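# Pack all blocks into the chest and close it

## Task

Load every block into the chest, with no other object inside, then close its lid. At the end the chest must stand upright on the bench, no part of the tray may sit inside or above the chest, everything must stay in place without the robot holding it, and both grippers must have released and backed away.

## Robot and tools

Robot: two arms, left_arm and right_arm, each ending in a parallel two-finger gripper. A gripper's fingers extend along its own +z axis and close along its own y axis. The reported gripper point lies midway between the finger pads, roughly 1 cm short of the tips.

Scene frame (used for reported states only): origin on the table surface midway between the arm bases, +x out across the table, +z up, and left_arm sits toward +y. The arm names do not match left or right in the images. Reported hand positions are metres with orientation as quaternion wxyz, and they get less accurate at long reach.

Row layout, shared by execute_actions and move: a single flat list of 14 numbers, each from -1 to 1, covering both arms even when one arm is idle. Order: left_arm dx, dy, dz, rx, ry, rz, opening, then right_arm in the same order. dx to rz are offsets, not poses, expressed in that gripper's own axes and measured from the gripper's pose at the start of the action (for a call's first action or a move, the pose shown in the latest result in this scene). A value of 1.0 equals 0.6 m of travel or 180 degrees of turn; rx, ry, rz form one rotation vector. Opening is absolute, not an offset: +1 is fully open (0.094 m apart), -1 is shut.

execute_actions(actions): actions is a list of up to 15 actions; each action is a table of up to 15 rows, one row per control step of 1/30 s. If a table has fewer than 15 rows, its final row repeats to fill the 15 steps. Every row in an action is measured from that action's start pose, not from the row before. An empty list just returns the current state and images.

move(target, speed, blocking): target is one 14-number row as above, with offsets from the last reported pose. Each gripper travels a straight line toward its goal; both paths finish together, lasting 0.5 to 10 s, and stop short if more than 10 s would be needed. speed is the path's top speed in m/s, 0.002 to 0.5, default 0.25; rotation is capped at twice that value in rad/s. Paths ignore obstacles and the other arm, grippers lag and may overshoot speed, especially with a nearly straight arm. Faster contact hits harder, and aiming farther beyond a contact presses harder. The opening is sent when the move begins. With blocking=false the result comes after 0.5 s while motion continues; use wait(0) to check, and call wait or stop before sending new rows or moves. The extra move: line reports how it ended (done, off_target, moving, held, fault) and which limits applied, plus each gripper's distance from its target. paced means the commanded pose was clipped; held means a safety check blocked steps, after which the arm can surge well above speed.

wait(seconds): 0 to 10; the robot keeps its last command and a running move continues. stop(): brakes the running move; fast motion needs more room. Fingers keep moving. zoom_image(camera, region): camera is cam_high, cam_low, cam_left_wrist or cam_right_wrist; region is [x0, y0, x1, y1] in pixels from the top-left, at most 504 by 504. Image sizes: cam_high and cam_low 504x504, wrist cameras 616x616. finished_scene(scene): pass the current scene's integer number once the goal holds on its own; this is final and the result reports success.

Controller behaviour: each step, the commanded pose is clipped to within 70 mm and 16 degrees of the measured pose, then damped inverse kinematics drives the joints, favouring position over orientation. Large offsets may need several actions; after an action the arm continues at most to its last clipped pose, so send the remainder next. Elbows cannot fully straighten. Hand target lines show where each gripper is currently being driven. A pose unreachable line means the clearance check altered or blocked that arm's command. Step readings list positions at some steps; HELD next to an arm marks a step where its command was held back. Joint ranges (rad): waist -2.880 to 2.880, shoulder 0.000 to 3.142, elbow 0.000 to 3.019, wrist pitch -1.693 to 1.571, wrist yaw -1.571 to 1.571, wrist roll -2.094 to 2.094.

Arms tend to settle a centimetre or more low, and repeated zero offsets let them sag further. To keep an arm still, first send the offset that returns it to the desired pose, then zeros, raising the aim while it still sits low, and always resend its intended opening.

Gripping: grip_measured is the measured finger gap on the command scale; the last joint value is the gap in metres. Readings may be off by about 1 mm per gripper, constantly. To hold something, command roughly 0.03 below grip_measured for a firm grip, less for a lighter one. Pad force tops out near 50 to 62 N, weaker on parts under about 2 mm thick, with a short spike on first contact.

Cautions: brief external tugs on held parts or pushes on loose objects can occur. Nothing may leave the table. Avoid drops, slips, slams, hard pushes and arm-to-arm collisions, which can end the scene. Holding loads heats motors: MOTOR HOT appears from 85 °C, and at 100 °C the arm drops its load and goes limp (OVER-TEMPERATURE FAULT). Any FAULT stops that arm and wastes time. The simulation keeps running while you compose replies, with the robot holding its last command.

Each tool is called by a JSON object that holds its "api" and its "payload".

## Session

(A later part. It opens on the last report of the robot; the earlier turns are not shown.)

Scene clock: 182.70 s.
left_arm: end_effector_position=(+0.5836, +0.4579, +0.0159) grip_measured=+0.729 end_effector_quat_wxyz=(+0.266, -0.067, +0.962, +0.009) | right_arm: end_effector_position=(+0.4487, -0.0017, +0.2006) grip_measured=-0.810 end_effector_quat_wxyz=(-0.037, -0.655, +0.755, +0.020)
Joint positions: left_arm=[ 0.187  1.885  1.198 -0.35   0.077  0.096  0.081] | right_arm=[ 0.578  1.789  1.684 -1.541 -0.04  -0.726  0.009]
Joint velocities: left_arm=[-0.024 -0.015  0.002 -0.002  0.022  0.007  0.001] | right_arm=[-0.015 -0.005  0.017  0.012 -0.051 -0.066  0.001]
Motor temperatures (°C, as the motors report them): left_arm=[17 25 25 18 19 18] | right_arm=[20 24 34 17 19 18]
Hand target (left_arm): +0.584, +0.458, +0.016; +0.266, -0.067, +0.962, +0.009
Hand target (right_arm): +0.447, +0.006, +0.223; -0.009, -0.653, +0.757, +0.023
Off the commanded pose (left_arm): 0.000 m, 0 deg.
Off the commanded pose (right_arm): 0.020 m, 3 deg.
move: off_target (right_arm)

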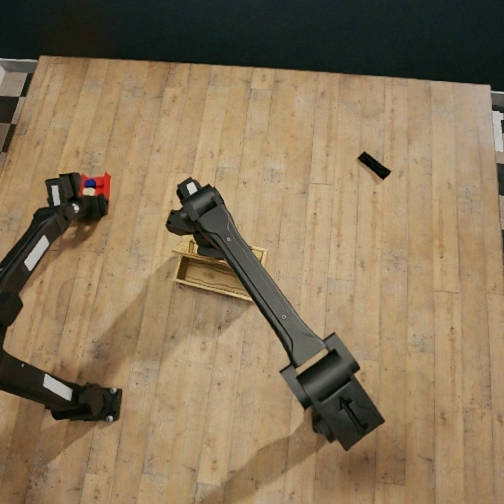

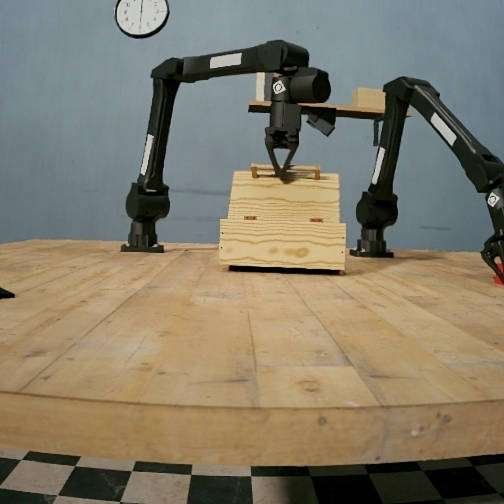

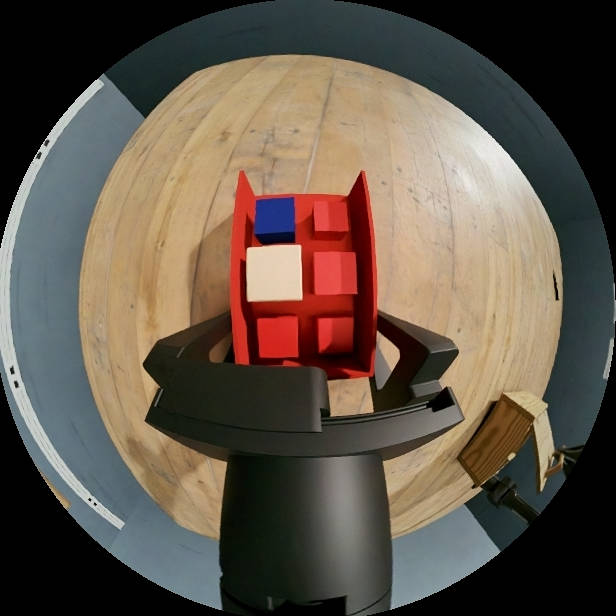

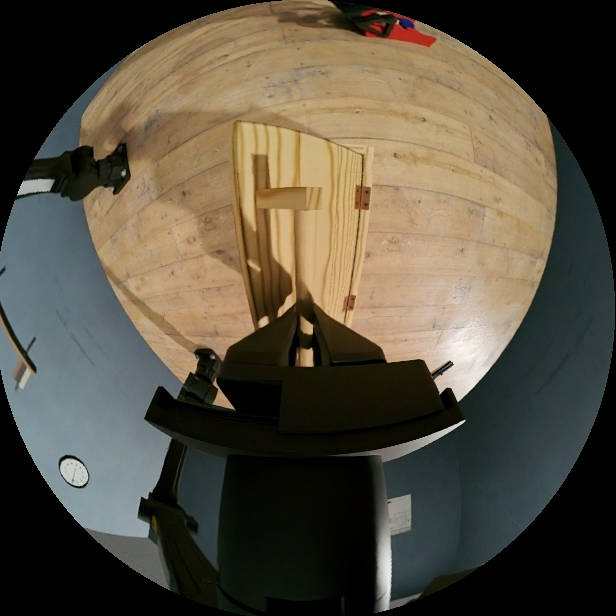

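Back is lifted ~1 cm. Lower while tilting, then loosen and push.

{"api": "move", "payload": {"target": [0,0,0,0,0,0,0.69,0,-0.02,0.012,-0.04,0,0,-0.825], "speed": 0.05}}

{"api": "move", "payload": {"target": [0,0,0,0,0,0,0.69,-0.005,-0.08,-0.045,0,-0.01,0,-0.77], "speed": 0.04}}

Scene clock: 191.43 s.
left_arm: end_effector_position=(+0.5836, +0.4579, +0.0159) grip_measured=+0.729 end_effector_quat_wxyz=(+0.266, -0.067, +0.962, +0.009) | right_arm: end_effector_position=(+0.4490, -0.0028, +0.1889) grip_measured=-0.810 end_effector_quat_wxyz=(-0.077, -0.650, +0.753, +0.065)
Joint positions: left_arm=[ 0.187  1.885  1.198 -0.35   0.077  0.096  0.081] | right_arm=[ 0.549  1.847  1.726 -1.609 -0.123 -0.759  0.009]
Joint velocities: left_arm=[ 0.005 -0.015  0.002  0.007 -0.007 -0.066 -0.001] | right_arm=[ 0.005 -0.005  0.007 -0.007 -0.095 -0.037  0.   ]
Motor temperatures (°C, as the motors report them): left_arm=[17 26 25 18 19 18] | right_arm=[20 24 32 17 19 18]
Hand target (left_arm): +0.584, +0.458, +0.016; +0.266, -0.067, +0.962, +0.009
Hand target (right_arm): +0.460, -0.004, +0.192; -0.078, -0.651, +0.752, +0.067
Off the commanded pose (left_arm): 0.000 m, 0 deg.
Off the commanded pose (right_arm): 0.012 m, 0 deg.
move: off_target (right_arm)

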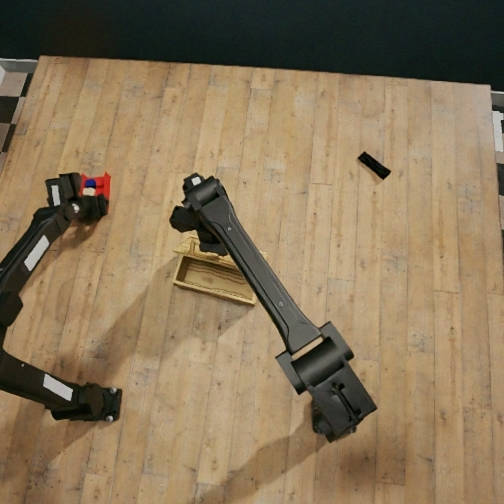

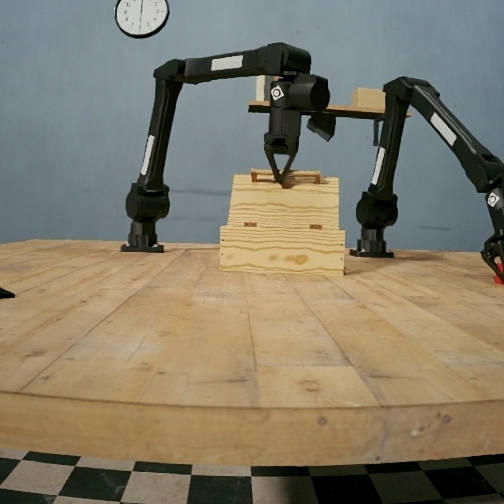

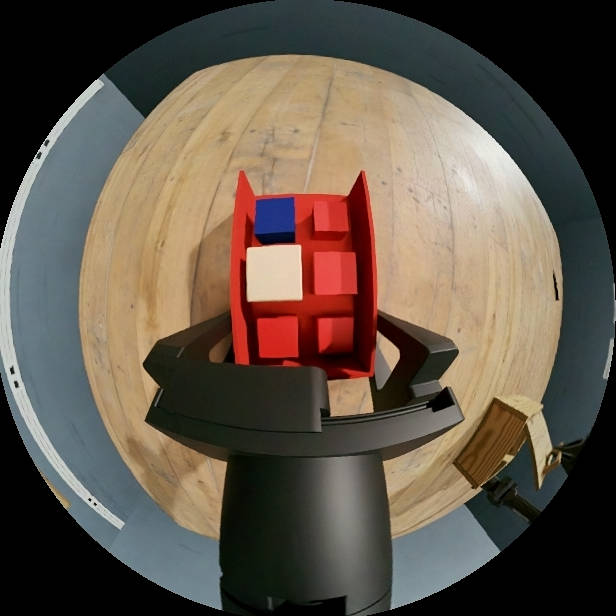

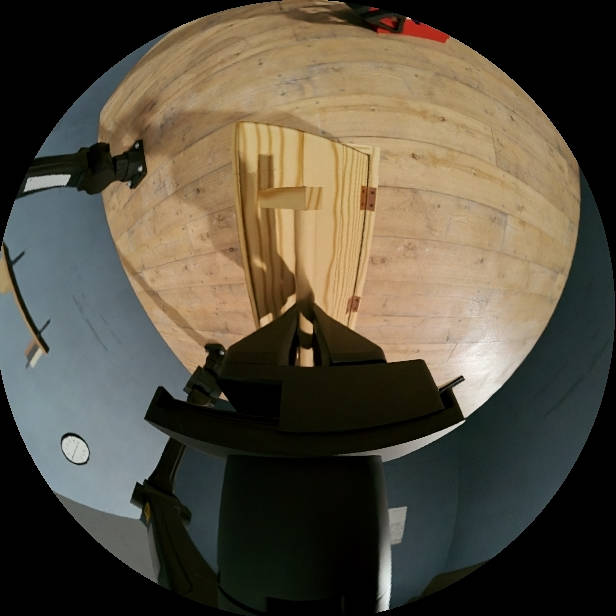

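Scene clock: 193.03 s.
left_arm: end_effector_position=(+0.5836, +0.4579, +0.0159) grip_measured=+0.729 end_effector_quat_wxyz=(+0.266, -0.067, +0.962, +0.009) | right_arm: end_effector_position=(+0.4832, -0.0085, +0.1950) grip_measured=-0.771 end_effector_quat_wxyz=(-0.080, -0.648, +0.754, +0.075)
Joint positions: left_arm=[ 0.187  1.885  1.198 -0.35   0.077  0.096  0.081] | right_arm=[ 0.499  1.918  1.844 -1.671 -0.135 -0.807  0.011]
Joint velocities: left_arm=[ 0.015 -0.005  0.002  0.012  0.037 -0.051 -0.   ] | right_arm=[-0.005 -0.005 -0.007  0.017 -0.037 -0.022  0.001]
Motor temperatures (°C, as the motors report them): left_arm=[17 26 25 18 19 18] | right_arm=[20 24 32 17 19 18]
Hand target (left_arm): +0.584, +0.458, +0.016; +0.266, -0.067, +0.962, +0.009
Hand target (right_arm): +0.501, -0.008, +0.205; -0.062, -0.649, +0.754, +0.074
Off the commanded pose (left_arm): 0.000 m, 0 deg.
Off the commanded pose (right_arm): 0.021 m, 2 deg.
joint sent to its limit (right arm) — the command would take joint 4 (wrist pitch) past its lower limit, so that joint was sent only as far as its limit.
move: off_target (right_arm)

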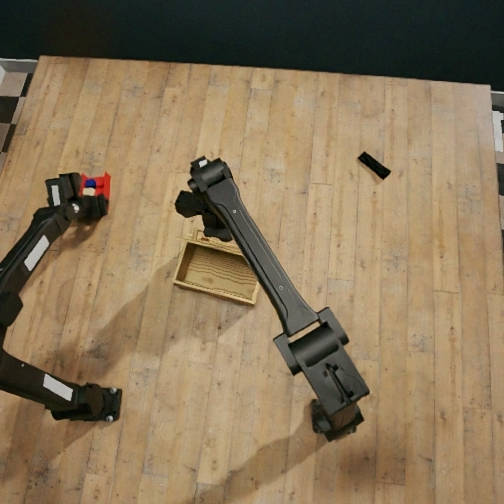

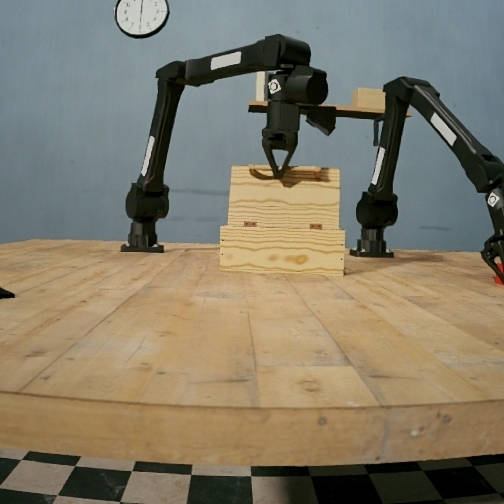

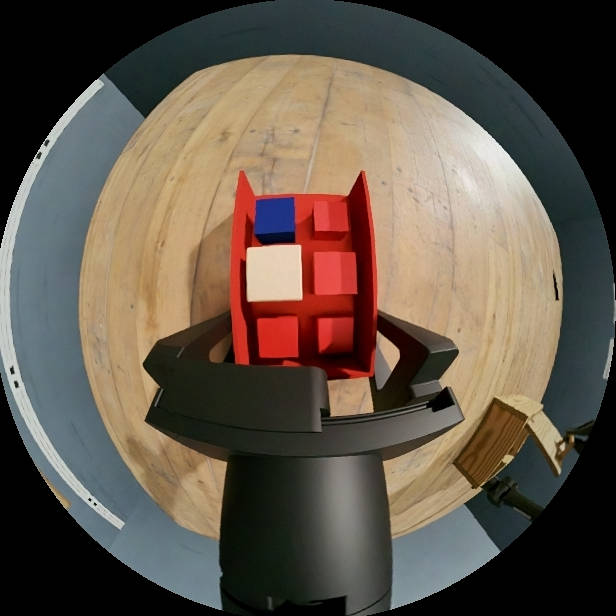

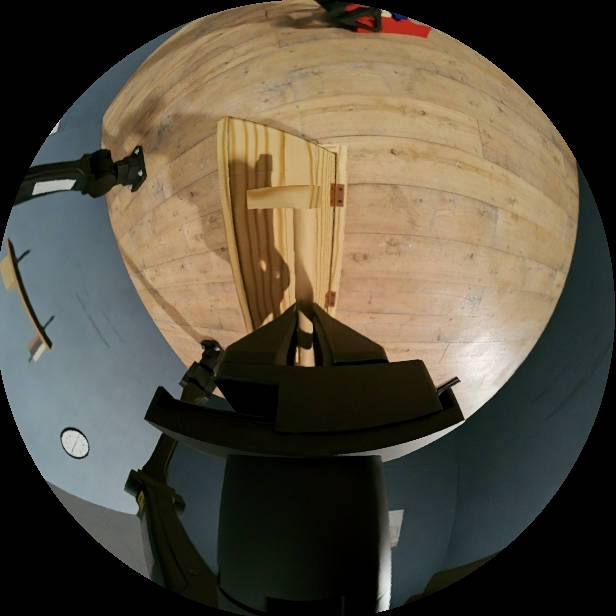

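{"api": "move", "payload": {"target": [-0.14,0,-0.25,0,-0.04,0,0.69,-0.005,-0.07,-0.04,0,0,0,-0.77], "speed": 0.1}}

Scene clock: 199.43 s.
left_arm: end_effector_position=(+0.5547, +0.4478, +0.1349) grip_measured=+0.729 end_effector_quat_wxyz=(+0.281, -0.064, +0.957, +0.005) | right_arm: end_effector_position=(+0.5098, -0.0121, +0.1967) grip_measured=-0.771 end_effector_quat_wxyz=(-0.065, -0.647, +0.756, +0.075)
Joint positions: left_arm=[ 0.187  1.64   1.203 -0.571  0.092  0.096  0.081] | right_arm=[ 0.467  1.955  1.909 -1.672 -0.133 -0.832  0.011]
Joint velocities: left_arm=[-0.015  0.005 -0.007 -0.012 -0.066  0.007  0.001] | right_arm=[-0.005 -0.015  0.007 -0.022 -0.051  0.022 -0.001]
Motor temperatures (°C, as the motors report them): left_arm=[17 26 26 18 19 18] | right_arm=[20 24 33 17 19 18]
Hand target (left_arm): +0.572, +0.461, +0.186; +0.326, -0.067, +0.943, +0.014
Hand target (right_arm): +0.529, -0.013, +0.208; -0.046, -0.647, +0.758, +0.070
Off the commanded pose (left_arm): 0.059 m, 5 deg.
Off the commanded pose (right_arm): 0.023 m, 2 deg.
joint sent to its limit (right arm) — the command would take joint 4 (wrist pitch) past its lower limit, so that joint was sent only as far as its limit.
move: off_target (left_arm, right_arm)

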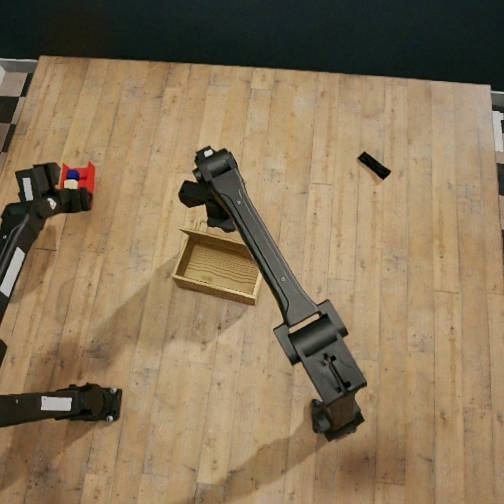

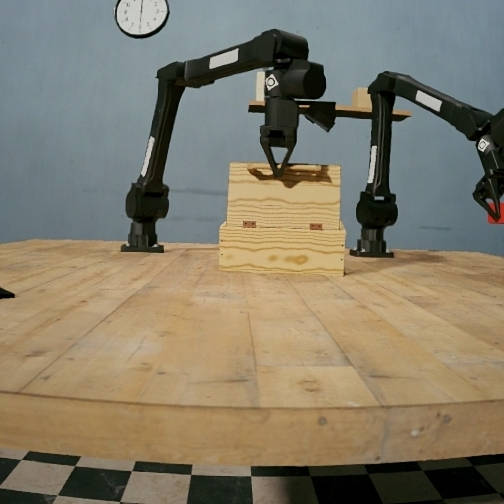

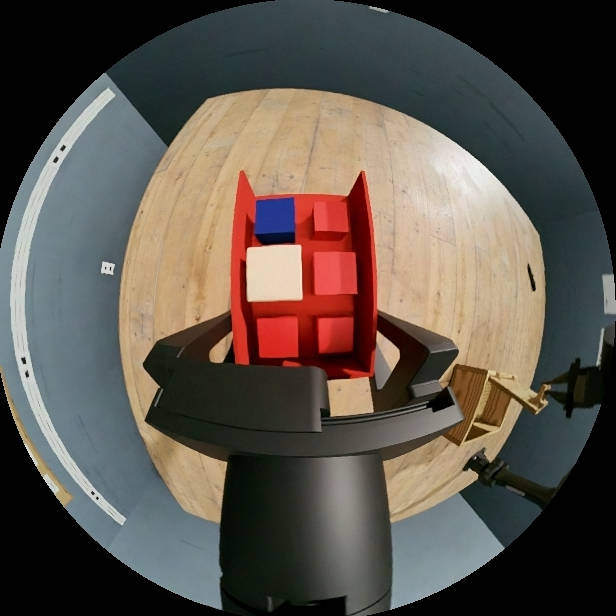

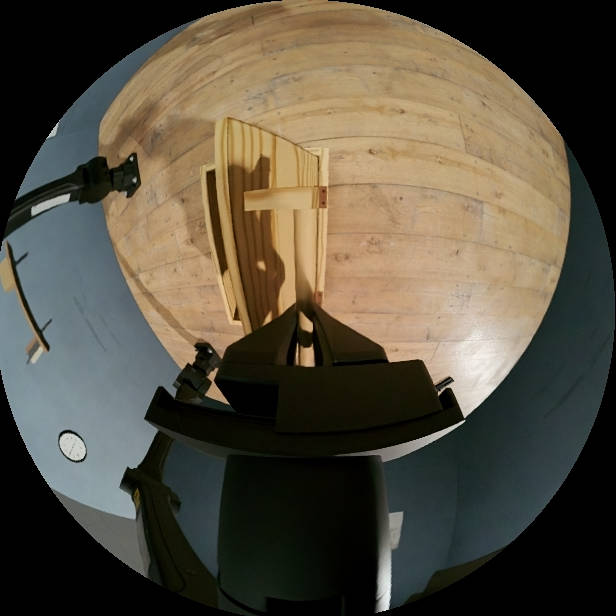

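{"api": "move", "payload": {"target": [0.346,-0.443,-0.325,0.15,-0.02,0.234,0.69,0,-0.015,-0.018,0,0,0,-0.77], "speed": 0.13}}

Scene clock: 213.90 s.
left_arm: end_effector_position=(+0.3112, +0.1577, +0.1757) grip_measured=+0.729 end_effector_quat_wxyz=(+0.285, +0.342, +0.889, -0.107) | right_arm: end_effector_position=(+0.5095, -0.0121, +0.1963) grip_measured=-0.771 end_effector_quat_wxyz=(-0.066, -0.647, +0.756, +0.075)
Joint positions: left_arm=[-0.4    0.979  0.7   -0.71   0.224  0.336  0.081] | right_arm=[ 0.467  1.955  1.908 -1.672 -0.134 -0.832  0.011]
Joint velocities: left_arm=[ 0.005 -0.005 -0.007  0.002 -0.051 -0.022 -0.001] | right_arm=[-0.005 -0.005 -0.027 -0.022 -0.051  0.007  0.   ]
Motor temperatures (°C, as the motors report them): left_arm=[17 26 29 18 19 18] | right_arm=[20 24 33 17 19 18]
Hand target (left_arm): +0.311, +0.154, +0.188; +0.299, +0.349, +0.882, -0.106
Hand target (right_arm): +0.520, -0.014, +0.205; -0.053, -0.647, +0.757, +0.073
Off the commanded pose (left_arm): 0.020 m, 2 deg.
Off the commanded pose (right_arm): 0.015 m, 0 deg.
joint sent to its limit (right arm) — the command would take joint 4 (wrist pitch) past its lower limit, so that joint was sent only as far as its limit.
move: off_target (left_arm, right_arm)

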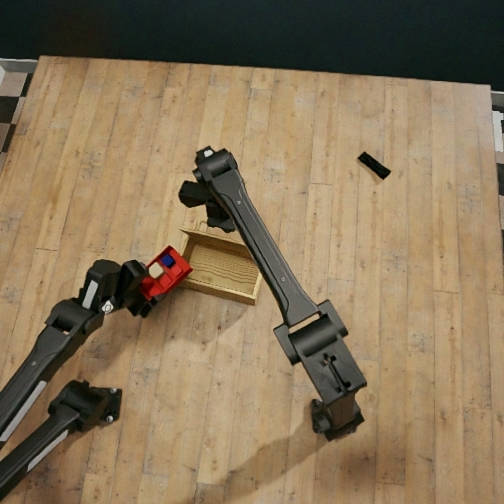

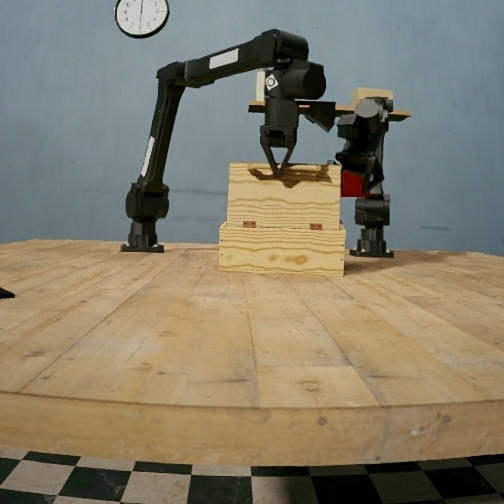

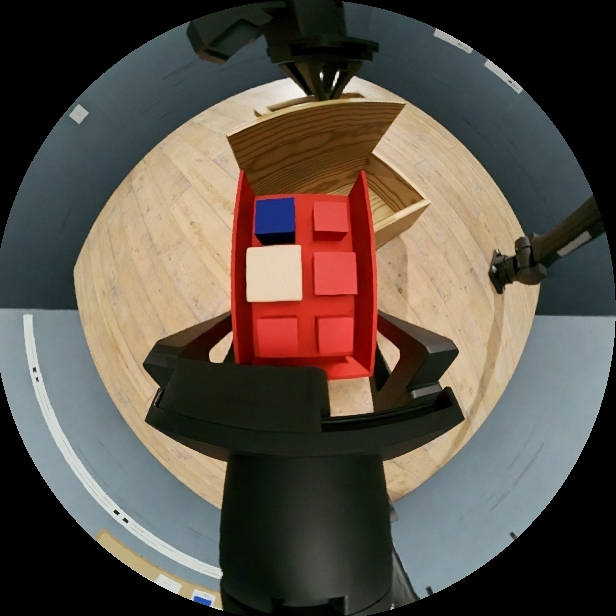

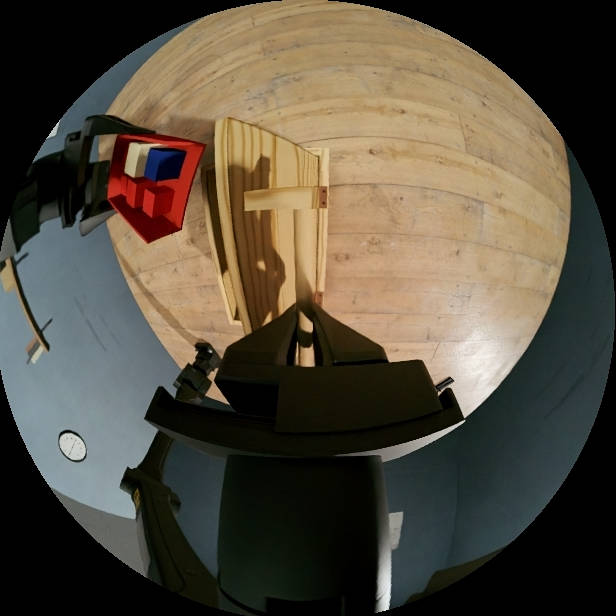

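{"api": "move", "payload": {"target": [-0.066,-0.024,0.098,0,0.05,0,0.69,0,-0.015,-0.018,0,0,0,-0.77], "speed": 0.06}}

Scene clock: 222.20 s.
left_arm: end_effector_position=(+0.3326, +0.1188, +0.1258) grip_measured=+0.729 end_effector_quat_wxyz=(+0.189, +0.351, +0.914, -0.075) | right_arm: end_effector_position=(+0.5093, -0.0120, +0.1963) grip_measured=-0.771 end_effector_quat_wxyz=(-0.066, -0.647, +0.756, +0.076)
Joint positions: left_arm=[-0.52   1.242  0.813 -0.748  0.115  0.26   0.081] | right_arm=[ 0.467  1.955  1.908 -1.673 -0.135 -0.832  0.011]
Joint velocities: left_arm=[ 0.005  0.005 -0.012 -0.012  0.022  0.051  0.001] | right_arm=[ 0.005  0.005  0.012 -0.002 -0.051  0.007 -0.001]
Motor temperatures (°C, as the motors report them): left_arm=[17 25 30 18 19 18] | right_arm=[20 24 33 17 19 18]
Hand target (left_arm): +0.350, +0.104, +0.154; +0.215, +0.351, +0.908, -0.079
Hand target (right_arm): +0.520, -0.014, +0.205; -0.054, -0.647, +0.757, +0.074
Off the commanded pose (left_arm): 0.035 m, 3 deg.
Off the commanded pose (right_arm): 0.014 m, 0 deg.
joint sent to its limit (right arm) — the command would take joint 4 (wrist pitch) past its lower limit, so that joint was sent only as far as its limit.
move: off_target (left_arm, right_arm)

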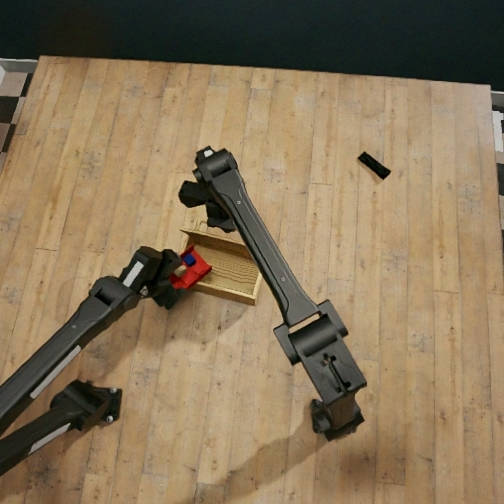

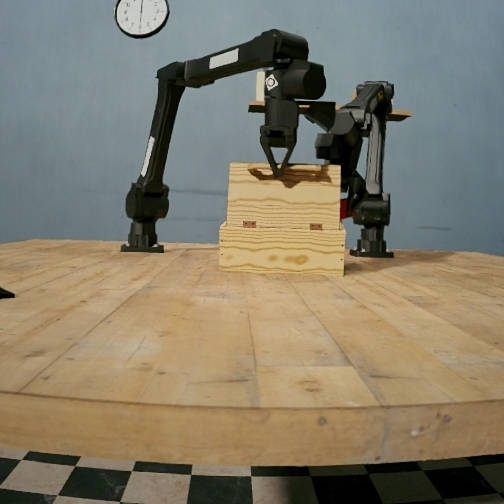

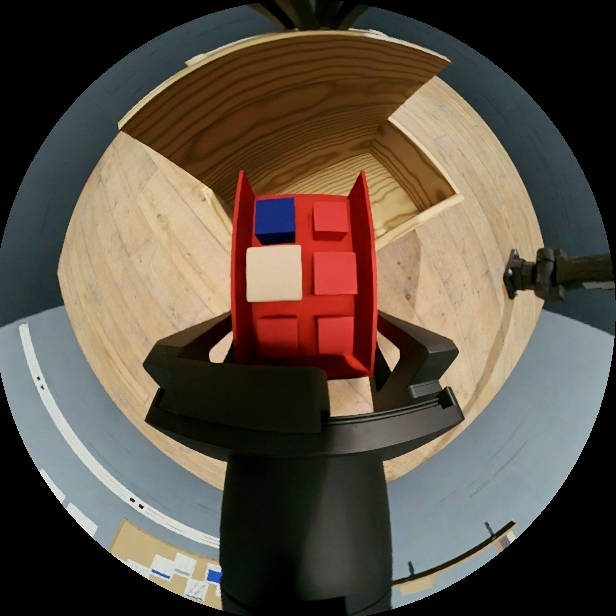

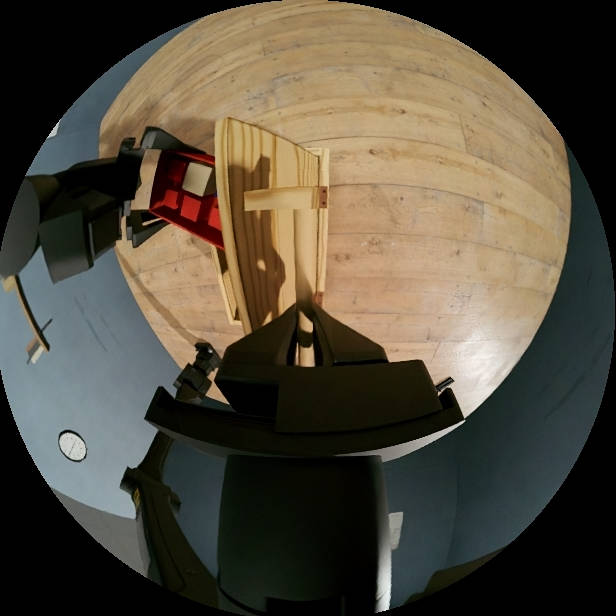

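{"api": "move", "payload": {"target": [-0.08,-0.01,-0.04,0,0.11,0,0.69,0,-0.015,-0.018,0,0,0,-0.77], "speed": 0.06}}

Scene clock: 229.97 s.
left_arm: end_effector_position=(+0.3404, +0.1074, +0.1516) grip_measured=+0.729 end_effector_quat_wxyz=(+0.009, +0.360, +0.933, -0.013) | right_arm: end_effector_position=(+0.5067, -0.0101, +0.1962) grip_measured=-0.770 end_effector_quat_wxyz=(-0.068, -0.647, +0.755, +0.080)
Joint positions: left_arm=[-0.575  1.464  1.153 -1.237  0.023  0.23   0.081] | right_arm=[ 0.471  1.955  1.907 -1.676 -0.143 -0.832  0.011]
Joint velocities: left_arm=[ 0.005 -0.005 -0.017 -0.017 -0.066 -0.051  0.001] | right_arm=[ 0.005  0.005 -0.012 -0.017 -0.081  0.037 -0.   ]
Motor temperatures (°C, as the motors report them): left_arm=[17 24 31 18 19 18] | right_arm=[20 24 33 17 19 18]
Hand target (left_arm): +0.353, +0.093, +0.170; +0.029, +0.361, +0.932, -0.014
Hand target (right_arm): +0.520, -0.014, +0.205; -0.054, -0.646, +0.757, +0.074
Off the commanded pose (left_arm): 0.026 m, 2 deg.
Off the commanded pose (right_arm): 0.017 m, 1 deg.
joint sent to its limit (right arm) — the command would take joint 4 (wrist pitch) past its lower limit, so that joint was sent only as far as its limit.
move: off_target (left_arm, right_arm)

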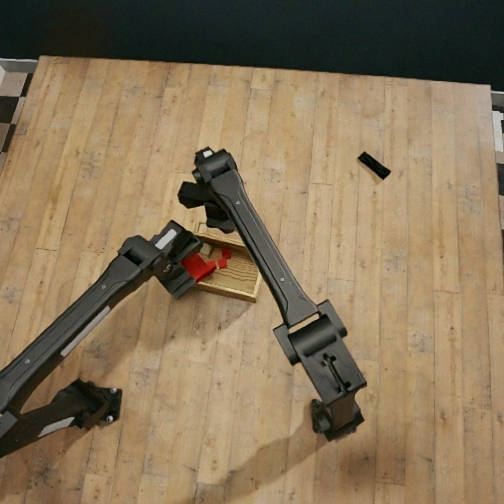

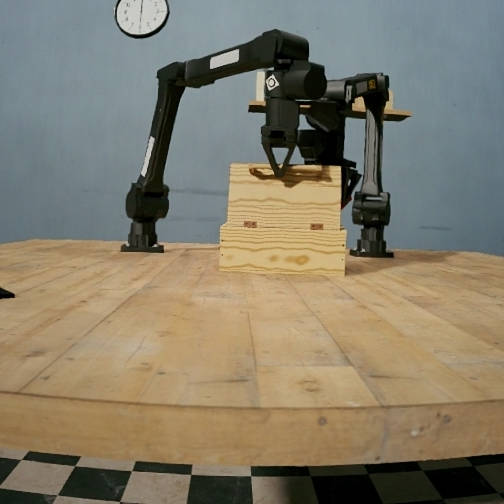

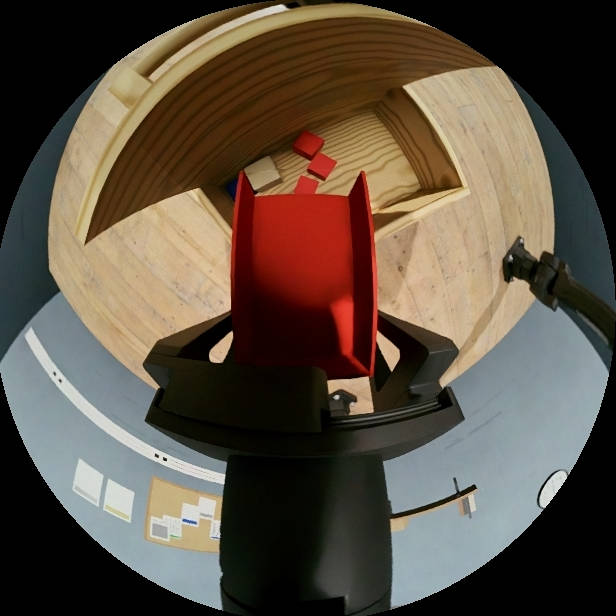

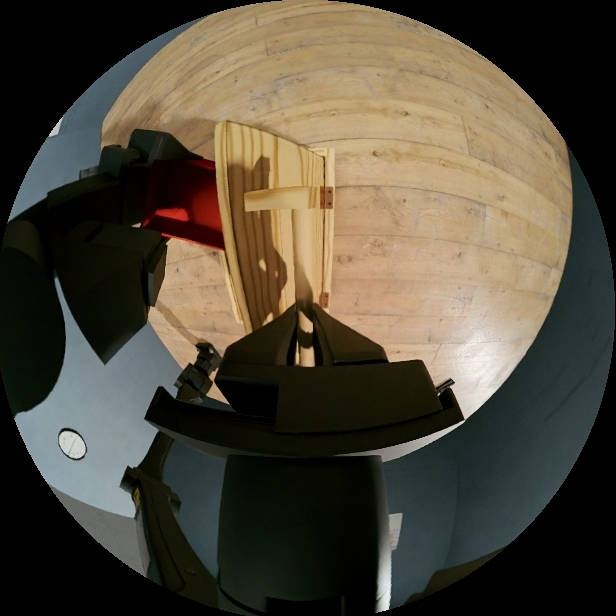

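{"api": "move", "payload": {"target": [0.3,0.28,-0.04,0,-0.18,0,0.69,0,-0.015,-0.018,0,0,0,-0.77], "speed": 0.2}}

{"api": "move", "payload": {"target": [0.08,0,0.14,0,0,0,0.69,0,0.08,0.02,0.045,0,0,-0.77], "speed": 0.06}}

Scene clock: 239.90 s.
left_arm: end_effector_position=(+0.3119, +0.3449, +0.1549) grip_measured=+0.729 end_effector_quat_wxyz=(+0.260, +0.330, +0.899, -0.125) | right_arm: end_effector_position=(+0.5042, -0.0078, +0.1960) grip_measured=-0.770 end_effector_quat_wxyz=(-0.068, -0.648, +0.754, +0.084)
Joint positions: left_arm=[ 0.287  1.093  0.75  -0.968  0.53   0.988  0.081] | right_arm=[ 0.474  1.955  1.904 -1.676 -0.152 -0.832  0.011]
Joint velocities: left_arm=[-0.015  0.005  0.007 -0.017 -0.051  0.051  0.001] | right_arm=[-0.005  0.015  0.007 -0.007  0.022 -0.022 -0.001]
Motor temperatures (°C, as the motors report them): left_arm=[17 24 31 18 19 18] | right_arm=[20 25 33 17 19 18]
Hand target (left_arm): +0.317, +0.347, +0.161; +0.270, +0.338, +0.894, -0.118
Hand target (right_arm): +0.517, -0.012, +0.205; -0.054, -0.647, +0.757, +0.078
Off the commanded pose (left_arm): 0.017 m, 2 deg.
Off the commanded pose (right_arm): 0.017 m, 1 deg.
joint sent to its limit (right arm) — the command would take joint 4 (wrist pitch) past its lower limit, so that joint was sent only as far as its limit.
move: off_target (left_arm, right_arm)

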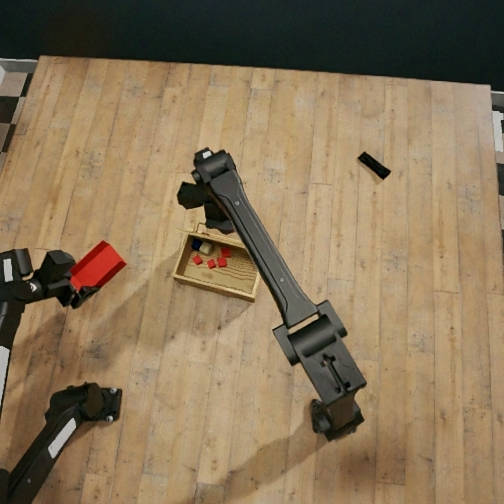

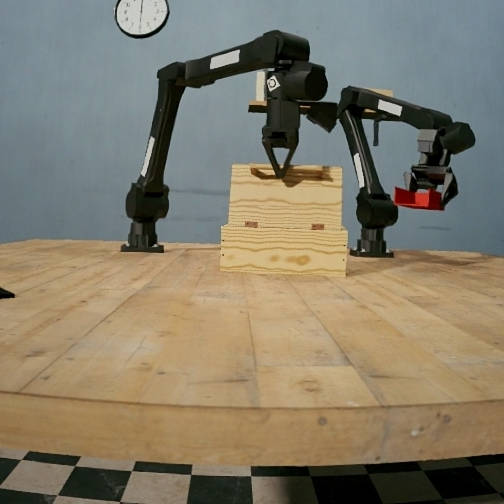

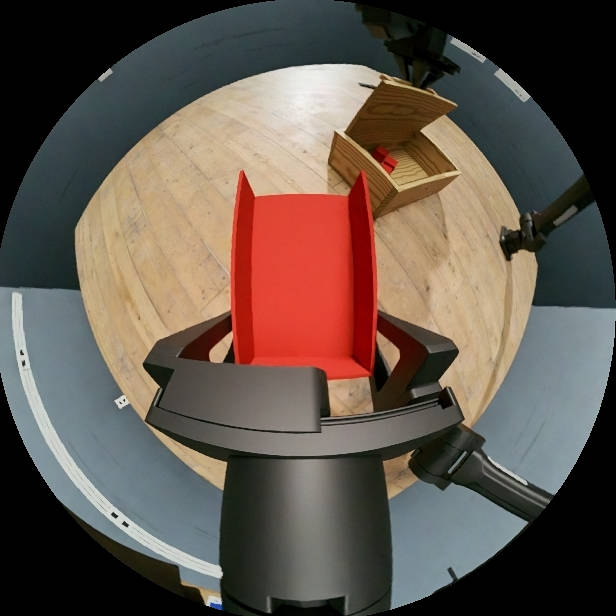

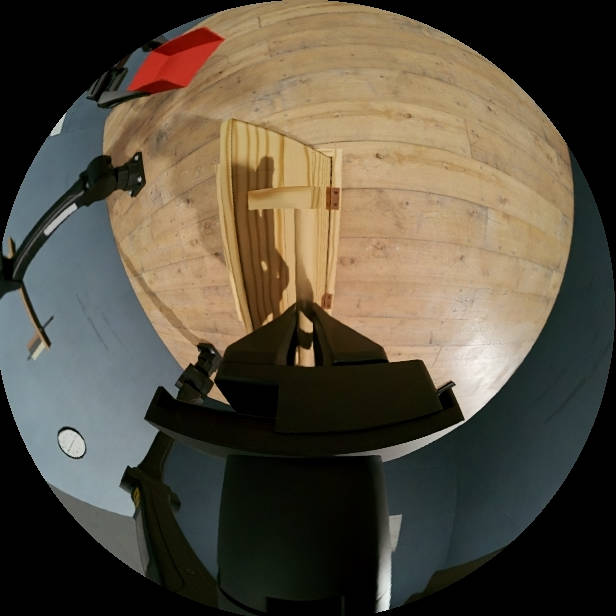

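Scene clock: 241.87 s.
left_arm: end_effector_position=(+0.3081, +0.3398, +0.0574) grip_measured=+0.729 end_effector_quat_wxyz=(+0.255, +0.327, +0.901, -0.127) | right_arm: end_effector_position=(+0.4543, -0.0052, +0.1875) grip_measured=-0.770 end_effector_quat_wxyz=(-0.039, -0.653, +0.756, +0.034)
Joint positions: left_arm=[ 0.273  1.246  0.572 -0.639  0.523  0.968  0.081] | right_arm=[ 0.558  1.801  1.666 -1.515 -0.067 -0.744  0.011]
Joint velocities: left_arm=[ 0.015 -0.005 -0.017  0.002  0.037  0.051  0.   ] | right_arm=[-0.005 -0.005 -0.007 -0.007  0.022 -0.007 -0.   ]
Motor temperatures (°C, as the motors report them): left_arm=[17 24 31 18 19 18] | right_arm=[20 25 32 17 19 18]
Hand target (left_arm): +0.314, +0.337, +0.059; +0.259, +0.330, +0.899, -0.125
Hand target (right_arm): +0.455, +0.000, +0.196; -0.022, -0.651, +0.758, +0.032
Off the commanded pose (left_arm): 0.006 m, 1 deg.
Off the commanded pose (right_arm): 0.009 m, 2 deg.
move: done

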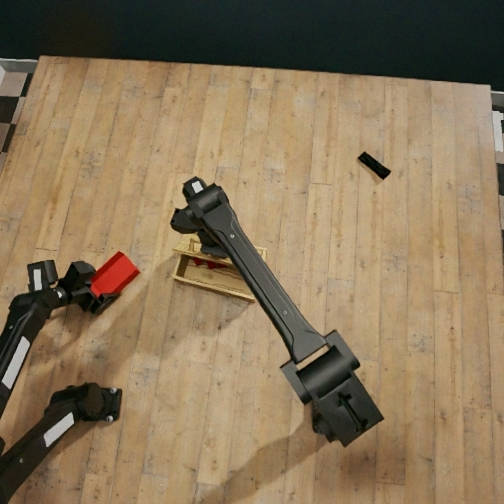

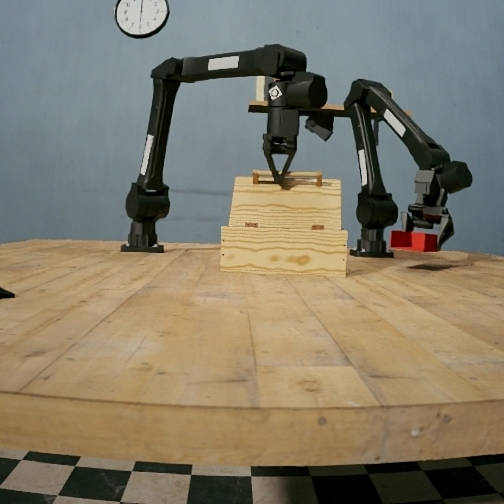

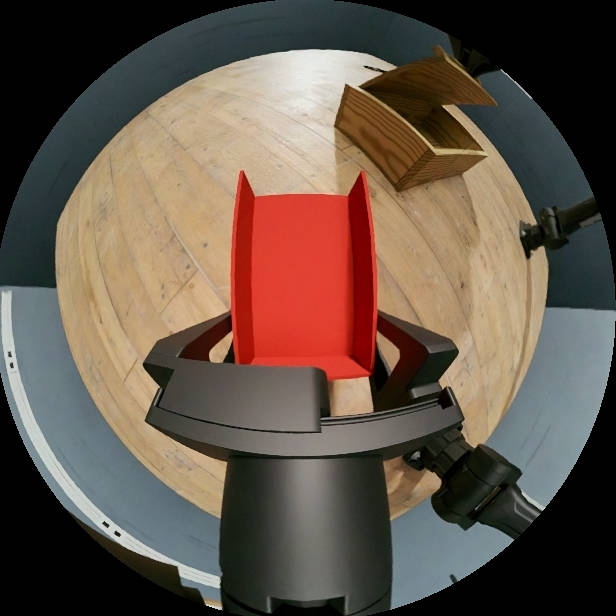

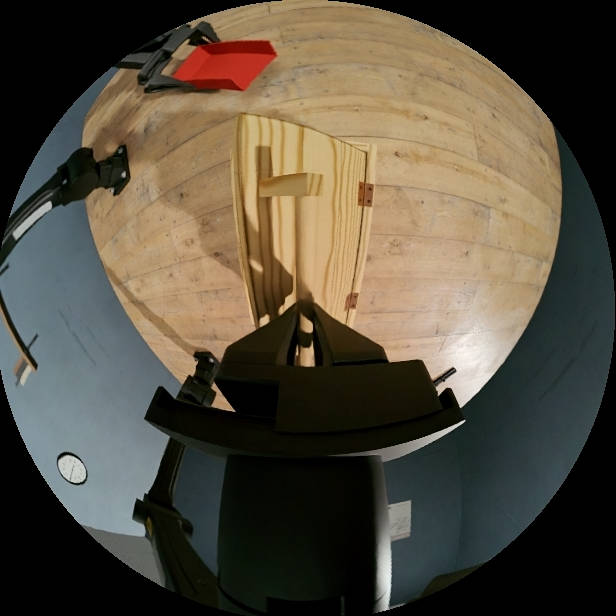

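{"api": "move", "payload": {"target": [0.036,0,0.056,0,0,0,0.69,0,0.058,0.05,0.135,-0.01,0,-0.82], "speed": 0.08}}

{"api": "move", "payload": {"target": [0,0,0,0,0,0,1,0,0.05,0.05,0.125,-0.01,0,-0.82], "speed": 0.08}}

Scene clock: 251.40 s.
left_arm: end_effector_position=(+0.3030, +0.3381, +0.0185) grip_measured=+0.729 end_effector_quat_wxyz=(+0.252, +0.326, +0.902, -0.130) | right_arm: end_effector_position=(+0.4175, -0.0029, +0.1584) grip_measured=-0.806 end_effector_quat_wxyz=(+0.101, -0.650, +0.744, -0.116)
Joint positions: left_arm=[ 0.273  1.338  0.515 -0.497  0.522  0.968  0.081] | right_arm=[ 0.715  1.594  1.296 -1.096  0.255 -0.617  0.009]
Joint velocities: left_arm=[ 0.005 -0.015  0.007 -0.007 -0.022 -0.051  0.   ] | right_arm=[-0.005  0.005 -0.007 -0.017  0.007 -0.022  0.001]
Motor temperatures (°C, as the motors report them): left_arm=[17 23 29 18 19 18] | right_arm=[20 25 31 17 19 18]
Hand target (left_arm): +0.307, +0.338, +0.018; +0.255, +0.327, +0.901, -0.127
Hand target (right_arm): +0.416, +0.000, +0.164; +0.112, -0.645, +0.747, -0.114
Off the commanded pose (left_arm): 0.004 m, 0 deg.
Off the commanded pose (right_arm): 0.004 m, 1 deg.
move: done

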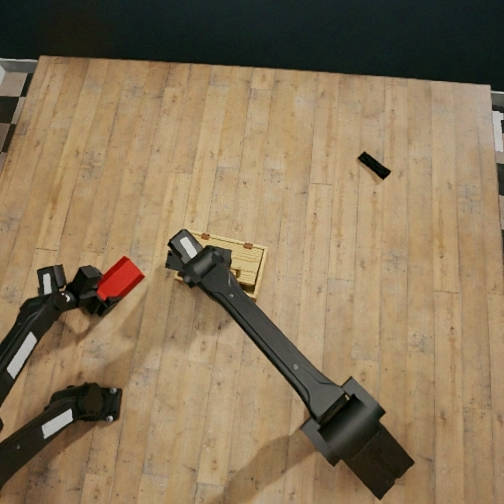

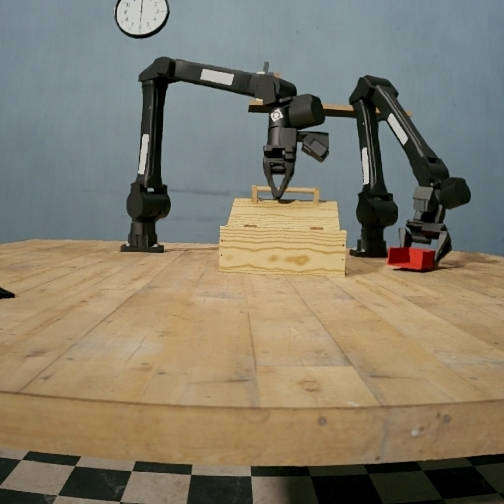

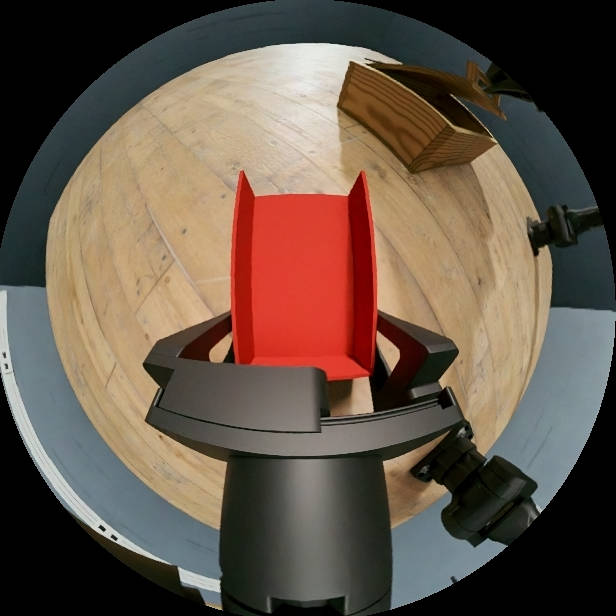

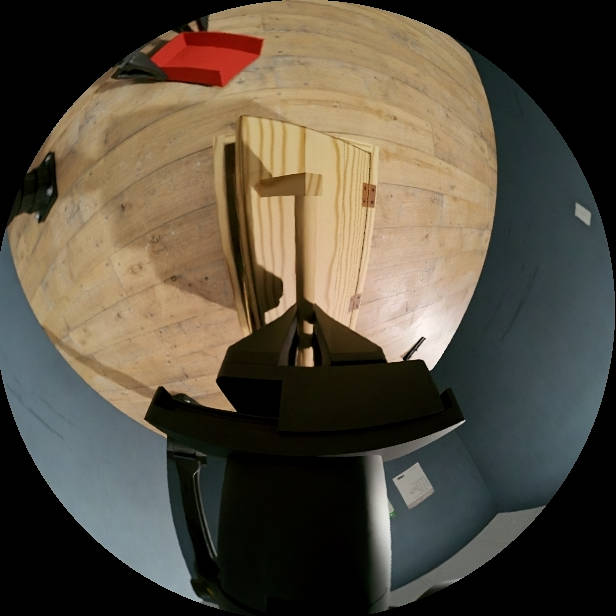

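Scene clock: 254.10 s.
left_arm: end_effector_position=(+0.3030, +0.3381, +0.0185) grip_measured=+1.000 end_effector_quat_wxyz=(+0.252, +0.326, +0.902, -0.130) | right_arm: end_effector_position=(+0.3996, -0.0044, +0.1195) grip_measured=-0.806 end_effector_quat_wxyz=(+0.227, -0.623, +0.704, -0.254)
Joint positions: left_arm=[ 0.273  1.338  0.515 -0.497  0.522  0.968  0.094] | right_arm=[ 0.852  1.534  1.011 -0.681  0.606 -0.588  0.009]
Joint velocities: left_arm=[-0.005  0.005 -0.007 -0.022 -0.037 -0.007  0.   ] | right_arm=[-0.015 -0.015 -0.017  0.007 -0.022  0.037  0.001]
Motor temperatures (°C, as the motors report them): left_arm=[17 23 28 18 19 18] | right_arm=[20 24 31 17 19 18]
Hand target (left_arm): +0.303, +0.338, +0.019; +0.252, +0.326, +0.902, -0.130
Hand target (right_arm): +0.397, -0.001, +0.122; +0.237, -0.619, +0.707, -0.248
Off the commanded pose (left_arm): 0.000 m, 0 deg.
Off the commanded pose (right_arm): 0.004 m, 1 deg.
move: done

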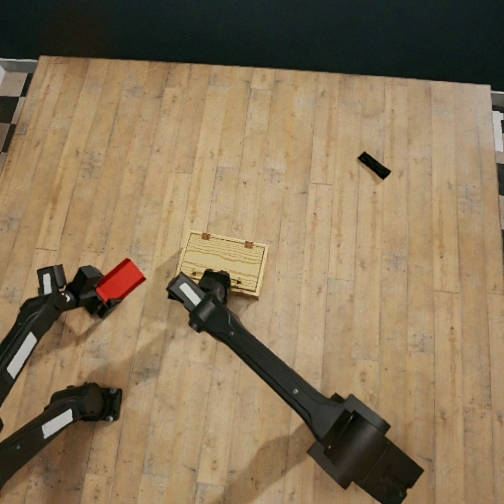

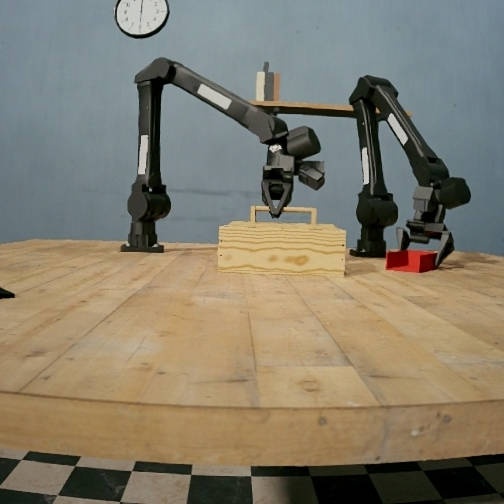

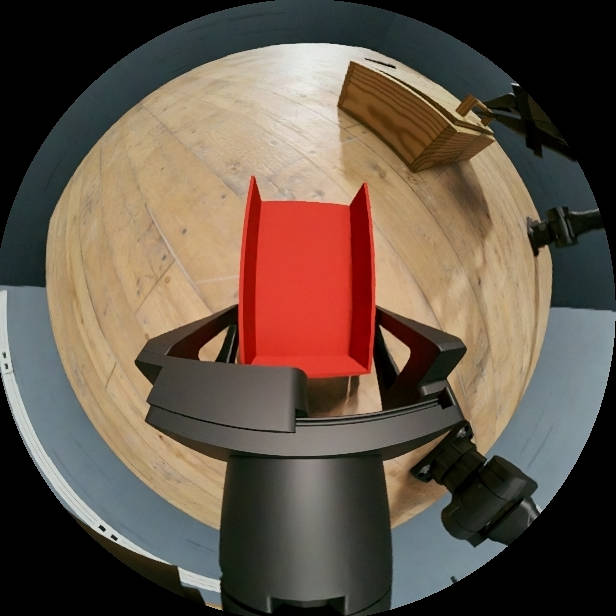

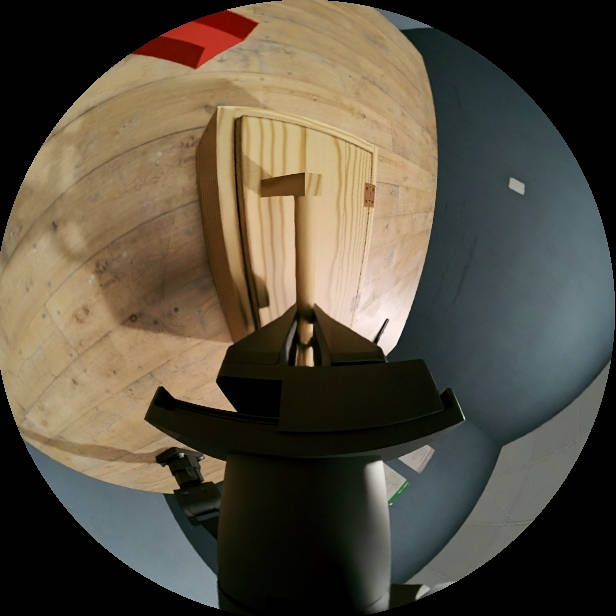

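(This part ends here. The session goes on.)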